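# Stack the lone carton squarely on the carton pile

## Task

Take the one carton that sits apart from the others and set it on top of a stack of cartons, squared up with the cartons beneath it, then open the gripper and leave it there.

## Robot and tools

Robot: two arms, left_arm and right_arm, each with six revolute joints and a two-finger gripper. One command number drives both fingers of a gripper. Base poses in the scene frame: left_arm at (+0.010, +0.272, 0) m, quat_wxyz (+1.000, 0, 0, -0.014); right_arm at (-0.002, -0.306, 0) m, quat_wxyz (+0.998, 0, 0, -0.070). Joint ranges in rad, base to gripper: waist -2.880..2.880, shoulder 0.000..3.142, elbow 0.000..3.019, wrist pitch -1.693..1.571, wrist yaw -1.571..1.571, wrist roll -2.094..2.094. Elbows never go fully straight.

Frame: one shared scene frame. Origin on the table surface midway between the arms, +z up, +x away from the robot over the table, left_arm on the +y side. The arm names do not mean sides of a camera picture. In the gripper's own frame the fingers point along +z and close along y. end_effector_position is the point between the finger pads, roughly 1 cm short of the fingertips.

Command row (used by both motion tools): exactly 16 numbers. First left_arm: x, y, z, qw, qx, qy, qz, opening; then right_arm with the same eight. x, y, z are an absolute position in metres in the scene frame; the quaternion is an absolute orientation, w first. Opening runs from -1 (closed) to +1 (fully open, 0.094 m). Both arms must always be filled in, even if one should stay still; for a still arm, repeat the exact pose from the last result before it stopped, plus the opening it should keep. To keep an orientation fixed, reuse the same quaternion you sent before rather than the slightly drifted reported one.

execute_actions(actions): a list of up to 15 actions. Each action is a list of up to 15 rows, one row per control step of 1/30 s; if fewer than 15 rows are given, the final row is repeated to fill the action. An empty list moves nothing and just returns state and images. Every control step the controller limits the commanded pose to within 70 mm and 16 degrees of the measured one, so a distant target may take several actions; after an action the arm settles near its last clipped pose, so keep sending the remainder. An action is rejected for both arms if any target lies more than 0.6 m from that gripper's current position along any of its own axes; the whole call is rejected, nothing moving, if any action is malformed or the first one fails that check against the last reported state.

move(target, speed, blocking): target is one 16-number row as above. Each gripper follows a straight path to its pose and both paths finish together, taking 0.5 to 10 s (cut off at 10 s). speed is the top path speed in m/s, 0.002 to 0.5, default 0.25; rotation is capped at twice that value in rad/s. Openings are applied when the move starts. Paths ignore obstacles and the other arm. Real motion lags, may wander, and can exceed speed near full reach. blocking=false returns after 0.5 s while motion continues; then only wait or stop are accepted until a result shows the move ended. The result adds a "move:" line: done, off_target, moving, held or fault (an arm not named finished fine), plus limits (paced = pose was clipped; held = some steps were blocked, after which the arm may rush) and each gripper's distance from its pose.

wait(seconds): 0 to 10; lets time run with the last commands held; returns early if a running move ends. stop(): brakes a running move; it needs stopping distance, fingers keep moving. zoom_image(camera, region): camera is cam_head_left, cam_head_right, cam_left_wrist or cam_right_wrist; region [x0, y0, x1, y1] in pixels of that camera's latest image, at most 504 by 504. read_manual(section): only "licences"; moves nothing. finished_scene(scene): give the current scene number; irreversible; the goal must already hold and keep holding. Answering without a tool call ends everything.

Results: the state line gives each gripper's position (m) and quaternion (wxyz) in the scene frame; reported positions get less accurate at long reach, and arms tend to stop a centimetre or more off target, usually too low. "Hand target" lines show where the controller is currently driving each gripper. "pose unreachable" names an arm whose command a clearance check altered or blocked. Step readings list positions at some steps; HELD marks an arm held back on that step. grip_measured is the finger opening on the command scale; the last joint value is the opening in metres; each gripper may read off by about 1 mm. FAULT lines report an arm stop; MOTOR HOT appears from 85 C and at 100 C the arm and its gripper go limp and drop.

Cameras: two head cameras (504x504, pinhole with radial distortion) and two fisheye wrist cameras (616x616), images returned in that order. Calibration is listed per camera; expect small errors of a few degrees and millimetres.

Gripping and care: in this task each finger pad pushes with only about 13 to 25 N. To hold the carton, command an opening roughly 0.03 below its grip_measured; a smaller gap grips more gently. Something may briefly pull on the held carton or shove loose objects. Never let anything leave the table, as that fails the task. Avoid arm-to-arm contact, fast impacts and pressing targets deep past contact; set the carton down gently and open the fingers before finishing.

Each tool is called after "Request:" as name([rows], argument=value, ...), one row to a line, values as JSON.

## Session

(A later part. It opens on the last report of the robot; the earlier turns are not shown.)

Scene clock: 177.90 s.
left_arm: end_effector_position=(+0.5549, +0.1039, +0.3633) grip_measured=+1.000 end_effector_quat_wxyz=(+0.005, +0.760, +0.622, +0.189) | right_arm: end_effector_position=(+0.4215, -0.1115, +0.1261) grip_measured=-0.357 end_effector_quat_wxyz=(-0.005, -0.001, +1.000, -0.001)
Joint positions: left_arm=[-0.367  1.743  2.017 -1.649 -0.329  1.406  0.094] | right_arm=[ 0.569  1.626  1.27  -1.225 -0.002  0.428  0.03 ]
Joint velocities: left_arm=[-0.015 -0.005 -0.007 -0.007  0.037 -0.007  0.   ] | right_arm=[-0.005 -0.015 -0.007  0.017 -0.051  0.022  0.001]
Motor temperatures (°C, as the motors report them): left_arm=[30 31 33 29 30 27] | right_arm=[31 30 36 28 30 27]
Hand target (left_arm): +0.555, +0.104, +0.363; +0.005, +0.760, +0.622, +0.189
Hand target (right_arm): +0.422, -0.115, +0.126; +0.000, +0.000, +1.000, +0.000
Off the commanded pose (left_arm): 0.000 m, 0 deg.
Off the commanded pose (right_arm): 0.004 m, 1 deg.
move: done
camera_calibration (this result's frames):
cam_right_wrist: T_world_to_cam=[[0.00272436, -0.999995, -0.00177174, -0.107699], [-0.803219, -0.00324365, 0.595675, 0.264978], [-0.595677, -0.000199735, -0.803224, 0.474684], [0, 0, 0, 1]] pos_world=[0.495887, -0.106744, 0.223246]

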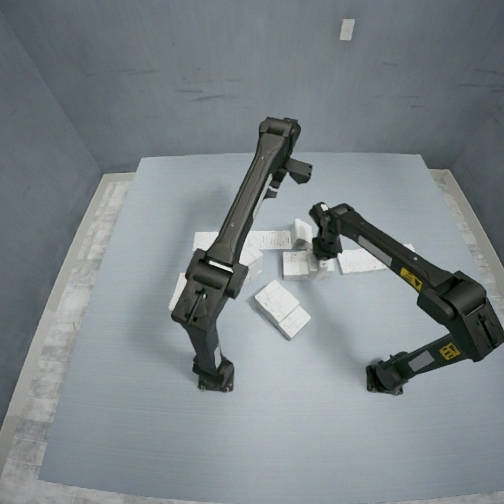

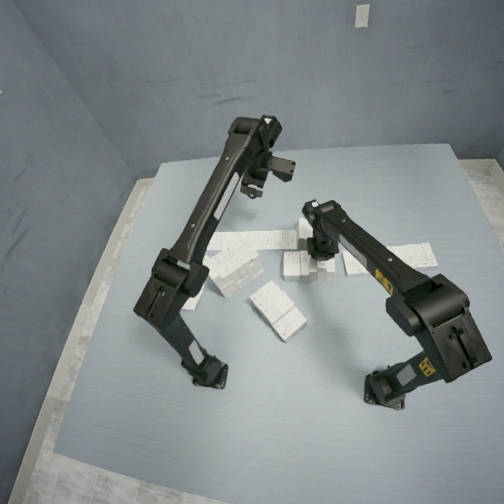

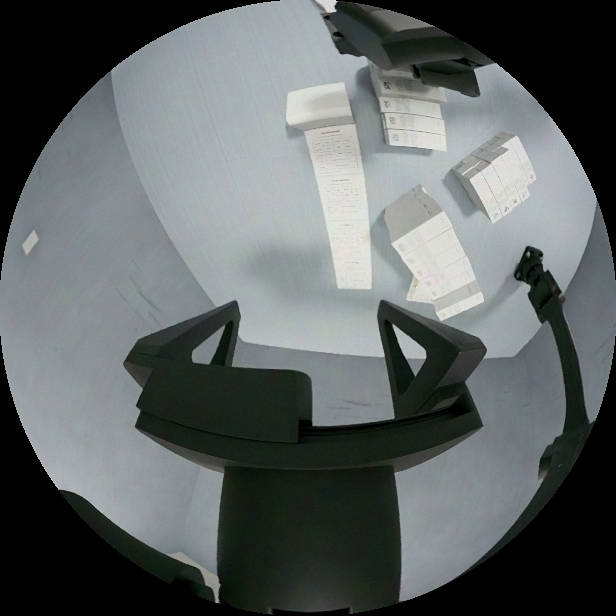

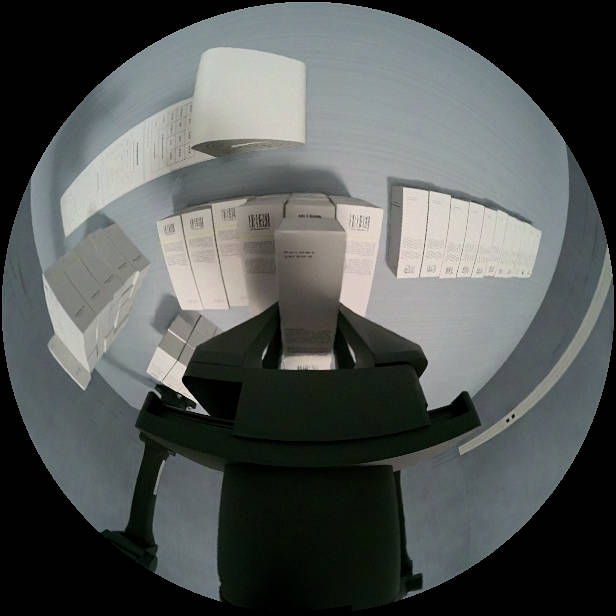

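Request:
move(target=[0.5549,0.1039,0.3633,0.005,0.760,0.622,0.189,1,0.436,-0.114,0.119,0,0,1,0,-0.45], speed=0.02)

Request:
zoom_image(camera="cam_right_wrist", region=[180, 150, 440, 345])

Request:
zoom_image(camera="cam_head_left", region=[280, 220, 360, 290])

Scene clock: 184.60 s.
left_arm: end_effector_position=(+0.5549, +0.1039, +0.3633) grip_measured=+1.000 end_effector_quat_wxyz=(+0.005, +0.760, +0.622, +0.189) | right_arm: end_effector_position=(+0.4256, -0.1144, +0.1261) grip_measured=-0.357 end_effector_quat_wxyz=(-0.000, +0.001, +1.000, +0.001)
Joint positions: left_arm=[-0.367  1.743  2.017 -1.649 -0.329  1.406  0.094] | right_arm=[ 0.56   1.626  1.27  -1.214 -0.002  0.422  0.03 ]
Joint velocities: left_arm=[ 0.005  0.005 -0.002 -0.027  0.022  0.007  0.   ] | right_arm=[0.005 0.005 0.012 0.002 0.007 0.022 0.   ]
Motor temperatures (°C, as the motors report them): left_arm=[30 31 33 29 30 27] | right_arm=[31 30 36 28 30 27]
Hand target (left_arm): +0.555, +0.104, +0.363; +0.005, +0.760, +0.622, +0.189
Hand target (right_arm): +0.436, -0.114, +0.119; +0.000, +0.000, +1.000, +0.000
Off the commanded pose (left_arm): 0.000 m, 0 deg.
Off the commanded pose (right_arm): 0.013 m, 0 deg.
move: off_target (right_arm)
camera_calibration (this result's frames):
cam_right_wrist: T_world_to_cam=[[0.000472189, -0.999982, -0.00603859, -0.109066], [-0.808782, -0.00393323, 0.588095, 0.271491], [-0.588108, 0.00460621, -0.808769, 0.475126], [0, 0, 0, 1]] pos_world=[0.499054, -0.110185, 0.223946]

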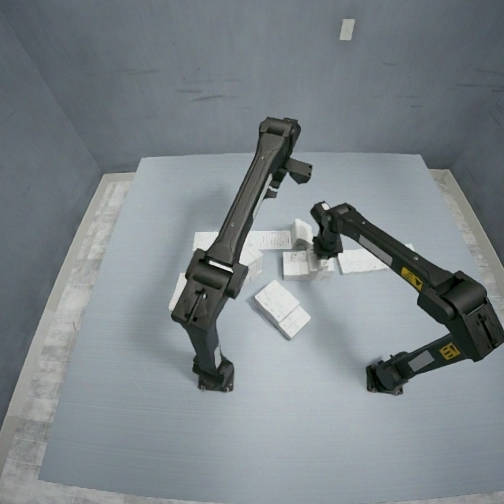

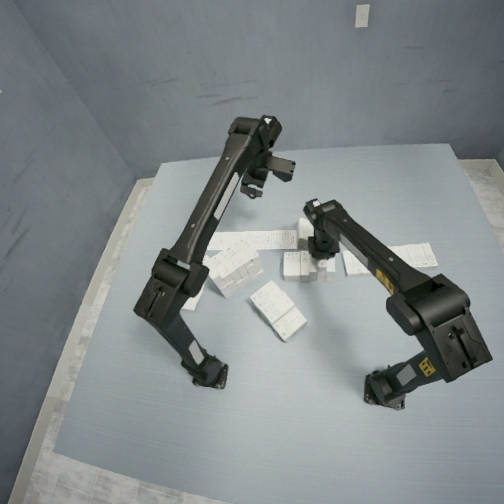

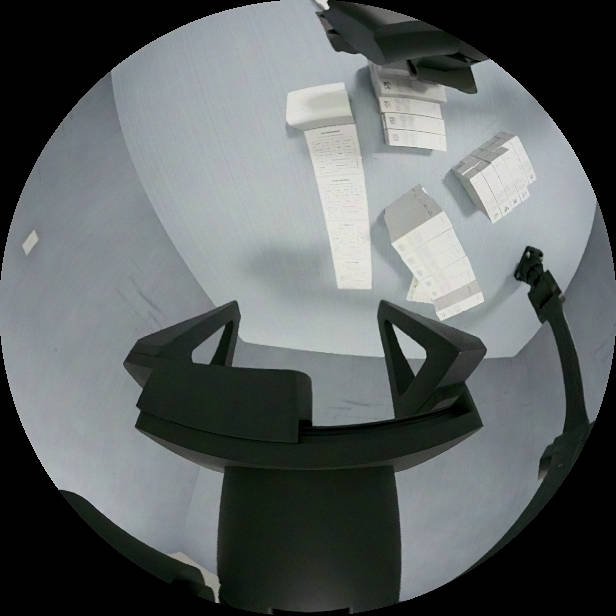

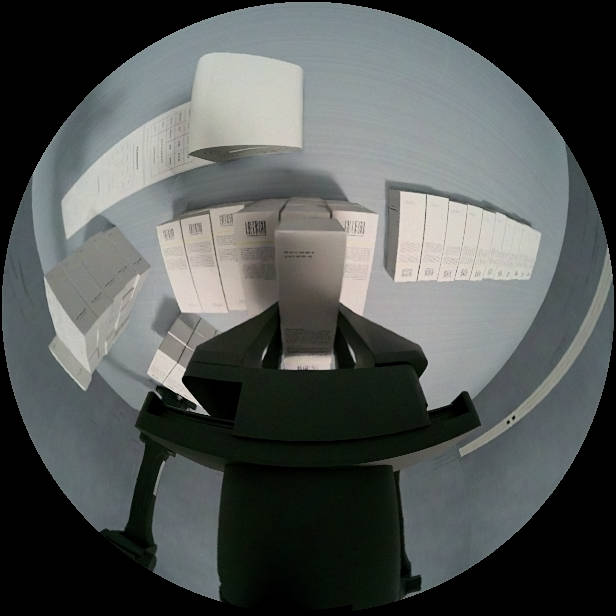

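Region (180, 150, 440, 345) of cam_right_wrist's 616x616 image, scaled by 1.938, with more detail than that image has; it fills the top 378 rows of this view, and the rest is white.

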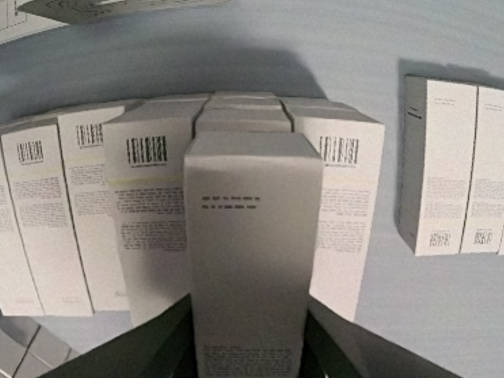

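Region (280, 220, 360, 290) of cam_head_left's 504x504 image, scaled by 6.300, with more detail than that image has; it fills the top 441 rows of this view, and the rest is white.

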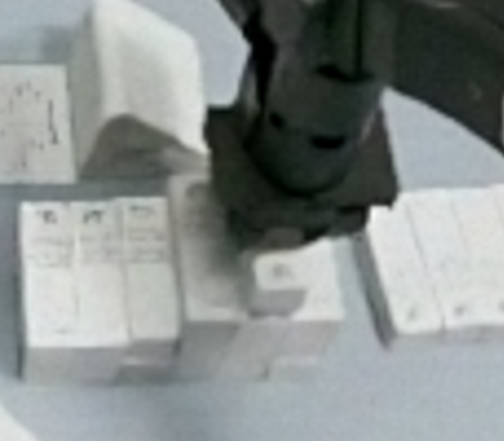

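Request:
move(target=[0.5549,0.1039,0.3633,0.005,0.760,0.622,0.189,1,0.438,-0.114,0.110,0,0,1,0,-0.45], speed=0.02)

Request:
zoom_image(camera="cam_right_wrist", region=[180, 150, 440, 345])

Request:
zoom_image(camera="cam_head_left", region=[280, 220, 360, 290])

Scene clock: 198.33 s.
left_arm: end_effector_position=(+0.5549, +0.1039, +0.3633) grip_measured=+1.000 end_effector_quat_wxyz=(+0.005, +0.760, +0.622, +0.189) | right_arm: end_effector_position=(+0.4303, -0.1125, +0.1213) grip_measured=-0.357 end_effector_quat_wxyz=(+0.005, -0.000, +1.000, +0.003)
Joint positions: left_arm=[-0.367  1.743  2.017 -1.649 -0.329  1.406  0.094] | right_arm=[ 0.559  1.636  1.27  -1.193 -0.002  0.419  0.03 ]
Joint velocities: left_arm=[-0.005 -0.005 -0.017 -0.002  0.022 -0.007  0.   ] | right_arm=[-0.005  0.005  0.012 -0.022 -0.051  0.007 -0.   ]
Motor temperatures (°C, as the motors report them): left_arm=[30 31 33 29 30 27] | right_arm=[31 30 36 28 30 27]
Hand target (left_arm): +0.555, +0.104, +0.363; +0.005, +0.760, +0.622, +0.189
Hand target (right_arm): +0.438, -0.114, +0.110; -0.000, -0.000, +1.000, +0.000
Off the commanded pose (left_arm): 0.000 m, 0 deg.
Off the commanded pose (right_arm): 0.014 m, 1 deg.
move: off_target (right_arm)
camera_calibration (this result's frames):
cam_right_wrist: T_world_to_cam=[[0.002456, -0.999945, -0.0102178, -0.107528], [-0.814271, -0.007931, 0.580431, 0.280962], [-0.58048, 0.00689452, -0.814246, 0.47167], [0, 0, 0, 1]] pos_world=[0.502838, -0.108546, 0.219877]

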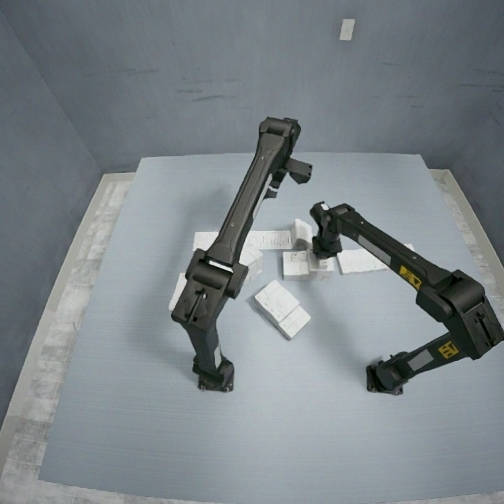

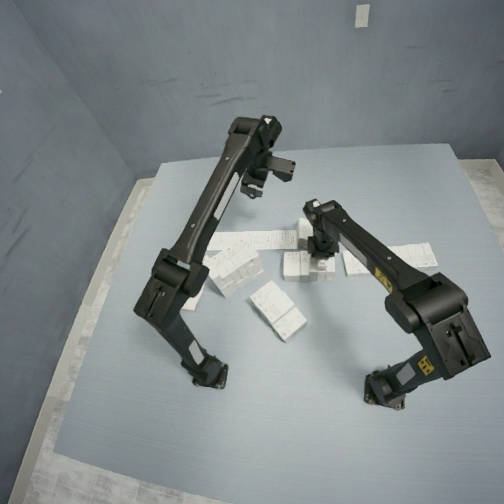

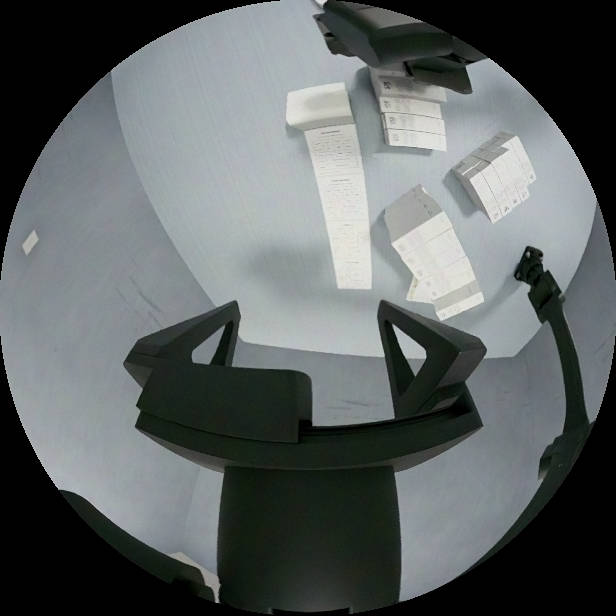

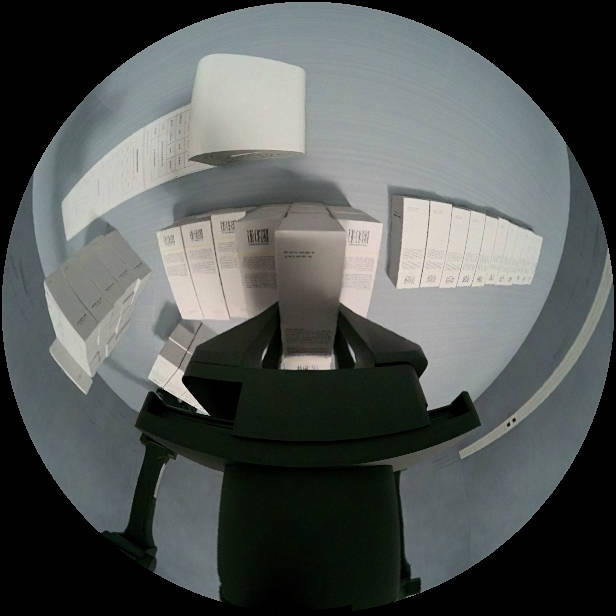

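Region (180, 150, 440, 345) of cam_right_wrist's 616x616 image, scaled by 1.938, with more detail than that image has; it fills the top 378 rows of this view, and the rest is white.

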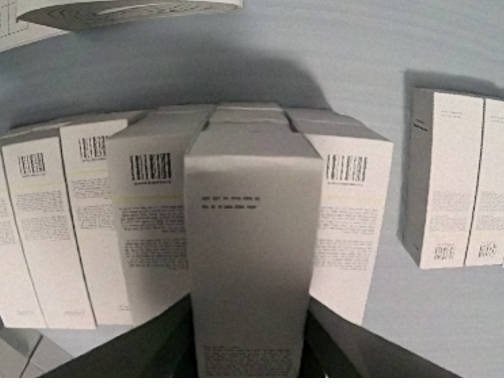

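Region (280, 220, 360, 290) of cam_head_left's 504x504 image, scaled by 6.300, with more detail than that image has; it fills the top 441 rows of this view, and the rest is white.

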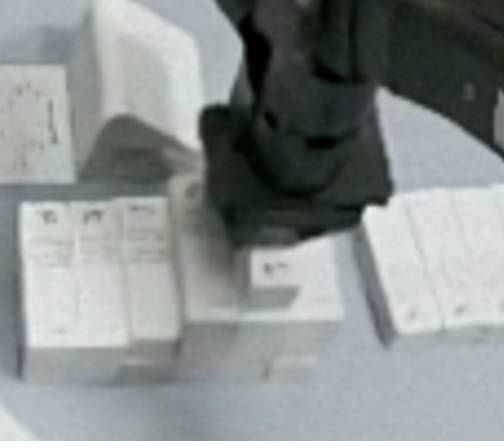

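Request:
move(target=[0.5549,0.1039,0.3633,0.005,0.760,0.622,0.189,1,0.426,-0.114,0.108,0,0,1,0,-0.45], speed=0.02)

Request:
zoom_image(camera="cam_right_wrist", region=[180, 150, 440, 345])

Request:
zoom_image(camera="cam_head_left", region=[280, 220, 360, 290])

Scene clock: 205.60 s.
left_arm: end_effector_position=(+0.5549, +0.1039, +0.3633) grip_measured=+1.000 end_effector_quat_wxyz=(+0.005, +0.760, +0.622, +0.189) | right_arm: end_effector_position=(+0.4274, -0.1138, +0.1156) grip_measured=-0.357 end_effector_quat_wxyz=(+0.003, -0.000, +1.000, +0.003)
Joint positions: left_arm=[-0.367  1.743  2.017 -1.649 -0.329  1.406  0.094] | right_arm=[ 0.559  1.636  1.254 -1.181 -0.002  0.419  0.03 ]
Joint velocities: left_arm=[-0.005 -0.015 -0.012  0.012 -0.007 -0.022  0.   ] | right_arm=[-0.005 -0.015 -0.012 -0.002 -0.081  0.081  0.   ]
Motor temperatures (°C, as the motors report them): left_arm=[30 32 34 29 30 27] | right_arm=[31 30 36 28 30 27]
Hand target (left_arm): +0.555, +0.104, +0.363; +0.005, +0.760, +0.622, +0.189
Hand target (right_arm): +0.426, -0.114, +0.108; -0.000, +0.000, +1.000, -0.000
Off the commanded pose (left_arm): 0.000 m, 0 deg.
Off the commanded pose (right_arm): 0.008 m, 0 deg.
move: done
camera_calibration (this result's frames):
cam_right_wrist: T_world_to_cam=[[0.0024231, -0.999959, -0.00867021, -0.109041], [-0.812244, -0.00702555, 0.583275, 0.280811], [-0.583312, 0.005629, -0.812229, 0.466185], [0, 0, 0, 1]] pos_world=[0.500282, -0.109688, 0.213913]

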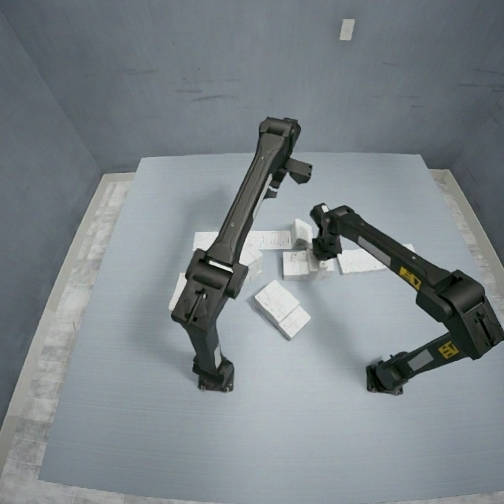

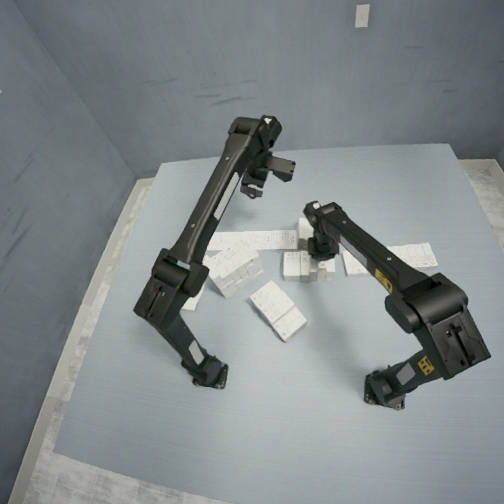

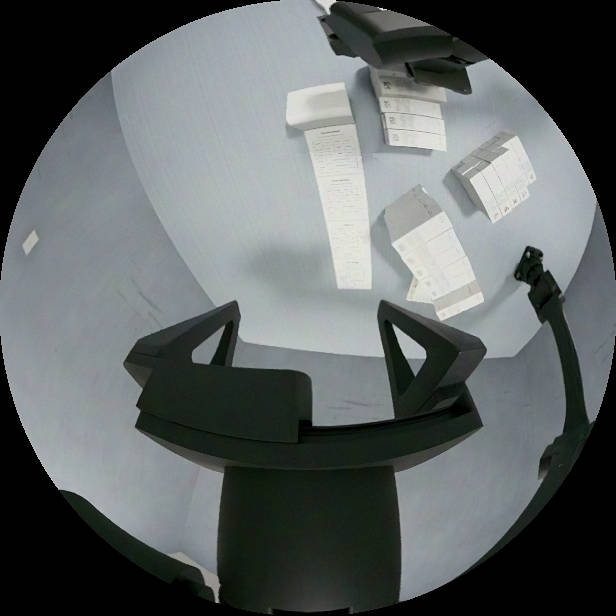

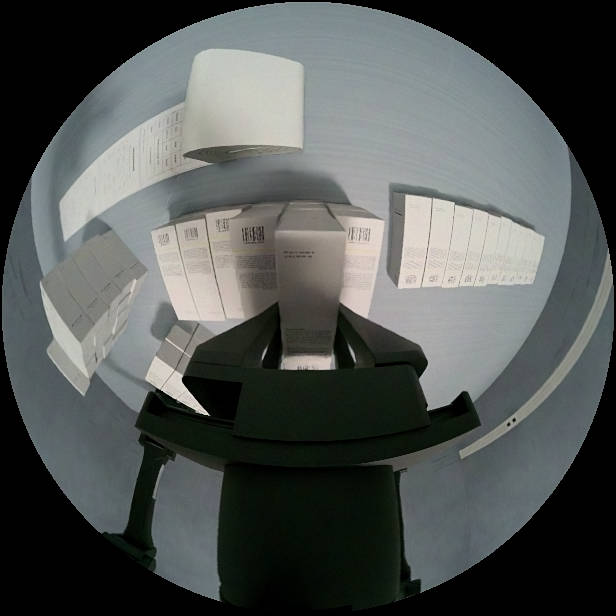

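Region (180, 150, 440, 345) of cam_right_wrist's 616x616 image, scaled by 1.938, with more detail than that image has; it fills the top 378 rows of this view, and the rest is white.

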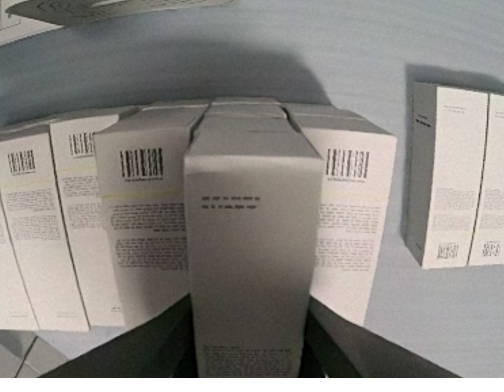

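Region (280, 220, 360, 290) of cam_head_left's 504x504 image, scaled by 6.300, with more detail than that image has; it fills the top 441 rows of this view, and the rest is white.

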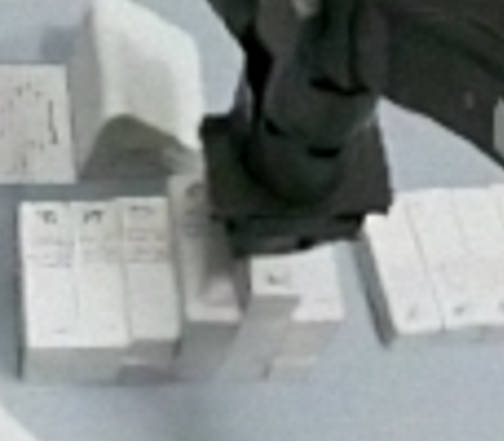

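Request:
move(target=[0.5549,0.1039,0.3633,0.005,0.760,0.622,0.189,1,0.426,-0.114,0.112,0,0,1,0,0.3], speed=0.02)

Request:
move(target=[0.5549,0.1039,0.3633,0.005,0.760,0.622,0.189,1,0.40,-0.13,0.21,0,0,1,0,0.3], speed=0.15)

Request:
zoom_image(camera="cam_right_wrist", region=[130, 100, 490, 370])

Scene clock: 211.90 s.
left_arm: end_effector_position=(+0.5549, +0.1039, +0.3633) grip_measured=+1.000 end_effector_quat_wxyz=(+0.005, +0.760, +0.622, +0.189) | right_arm: end_effector_position=(+0.4274, -0.1138, +0.1156) grip_measured=+0.298 end_effector_quat_wxyz=(+0.003, -0.000, +1.000, +0.003)
Joint positions: left_arm=[-0.367  1.743  2.017 -1.649 -0.329  1.406  0.094] | right_arm=[ 0.559  1.636  1.254 -1.181 -0.002  0.419  0.061]
Joint velocities: left_arm=[-0.005 -0.005  0.002 -0.032 -0.022 -0.007  0.   ] | right_arm=[-0.005 -0.015  0.022  0.002  0.007  0.007 -0.   ]
Motor temperatures (°C, as the motors report them): left_arm=[30 32 34 29 30 27] | right_arm=[31 30 36 28 30 27]
Hand target (left_arm): +0.555, +0.104, +0.363; +0.005, +0.760, +0.622, +0.189
Hand target (right_arm): +0.426, -0.114, +0.112; -0.000, +0.000, +1.000, -0.000
Off the commanded pose (left_arm): 0.000 m, 0 deg.
Off the commanded pose (right_arm): 0.004 m, 0 deg.
move: done
camera_calibration (this result's frames):
cam_right_wrist: T_world_to_cam=[[0.0024231, -0.999959, -0.00867021, -0.109041], [-0.812244, -0.00702555, 0.583275, 0.280811], [-0.583312, 0.005629, -0.812229, 0.466185], [0, 0, 0, 1]] pos_world=[0.500282, -0.109688, 0.213913]

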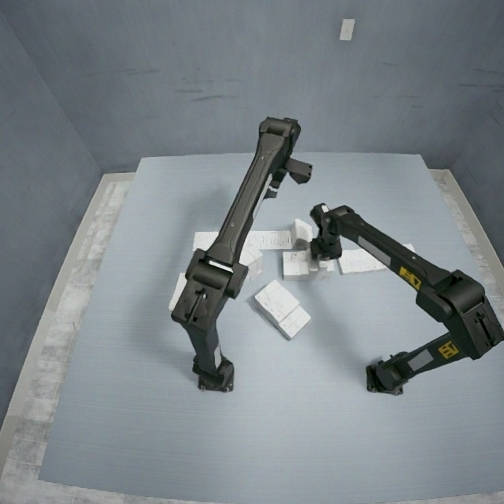

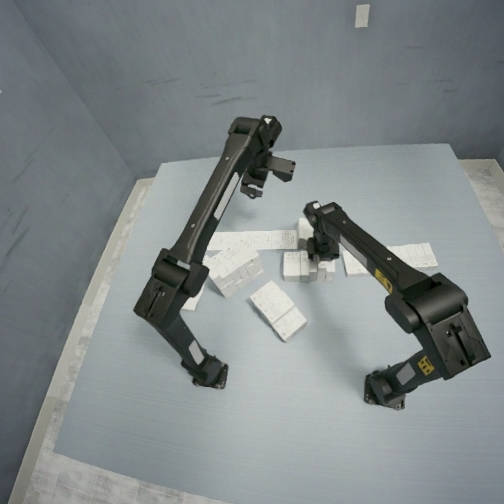

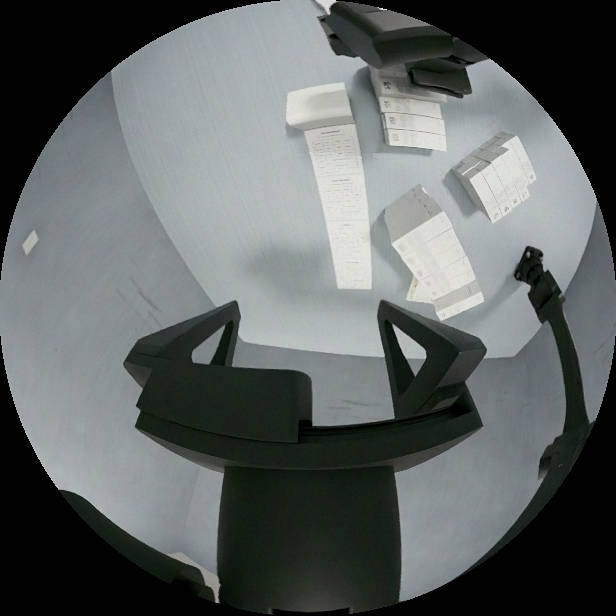

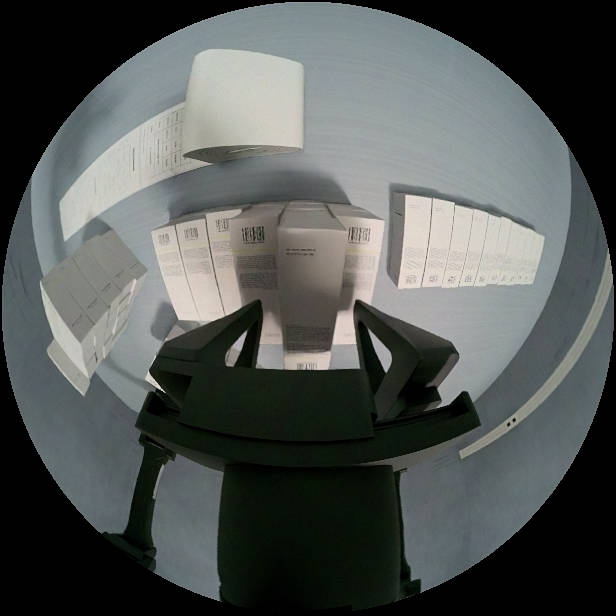

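Scene clock: 212.97 s.
left_arm: end_effector_position=(+0.5549, +0.1039, +0.3633) grip_measured=+1.000 end_effector_quat_wxyz=(+0.005, +0.760, +0.622, +0.189) | right_arm: end_effector_position=(+0.3878, -0.1315, +0.1928) grip_measured=+0.298 end_effector_quat_wxyz=(-0.016, -0.000, +1.000, -0.006)
Joint positions: left_arm=[-0.367  1.743  2.017 -1.649 -0.329  1.406  0.094] | right_arm=[ 0.559  1.496  1.299 -1.409 -0.002  0.419  0.061]
Joint velocities: left_arm=[-0.005  0.005  0.002 -0.007  0.066 -0.066  0.   ] | right_arm=[-0.015  0.005  0.007 -0.002 -0.037 -0.081 -0.001]
Motor temperatures (°C, as the motors report them): left_arm=[30 32 34 29 30 27] | right_arm=[31 30 36 28 30 27]
Hand target (left_arm): +0.555, +0.104, +0.363; +0.005, +0.760, +0.622, +0.189
Hand target (right_arm): +0.399, -0.130, +0.210; +0.000, +0.000, +1.000, -0.000
Off the commanded pose (left_arm): 0.000 m, 0 deg.
Off the commanded pose (right_arm): 0.021 m, 2 deg.
move: off_target (right_arm)
camera_calibration (this result's frames):
cam_right_wrist: T_world_to_cam=[[0.00243205, -0.999958, 0.00885977, -0.129415], [-0.789188, 0.00352196, 0.614142, 0.189987], [-0.614147, -0.00848565, -0.789146, 0.51157], [0, 0, 0, 1]] pos_world=[0.46443, -0.125738, 0.288171]

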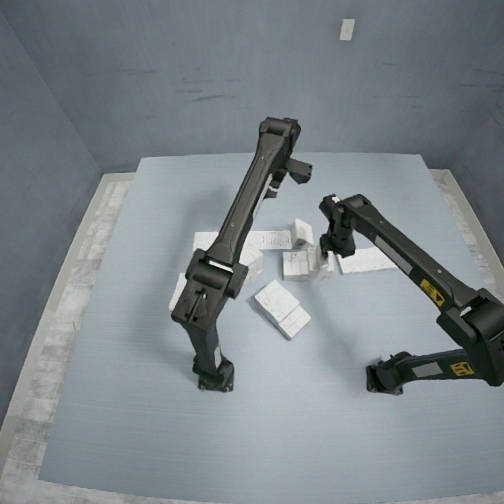

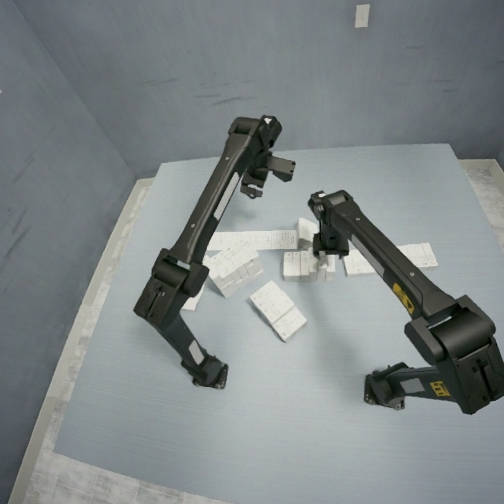

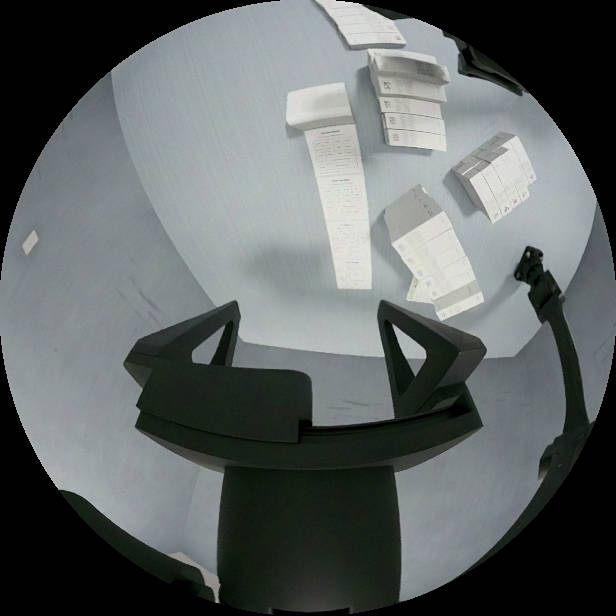

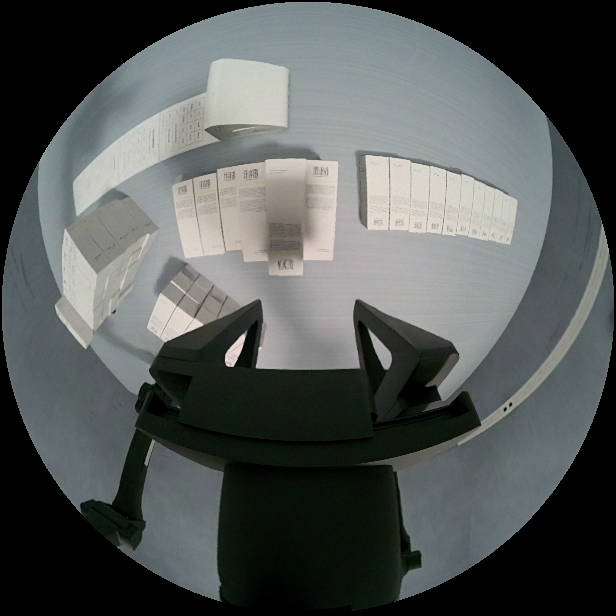

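Region (130, 100, 490, 370) of cam_right_wrist's 616x616 image, scaled by 1.400, with more detail than that image has; it fills the top 378 rows of this view, and the rest is white.

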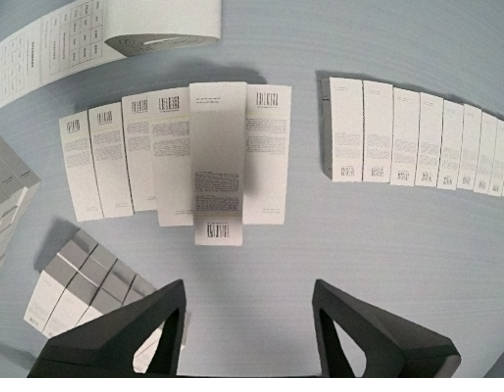

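Placed and aligned.

Request:
finished_scene(scene=1)

The scene is finished: the task was done.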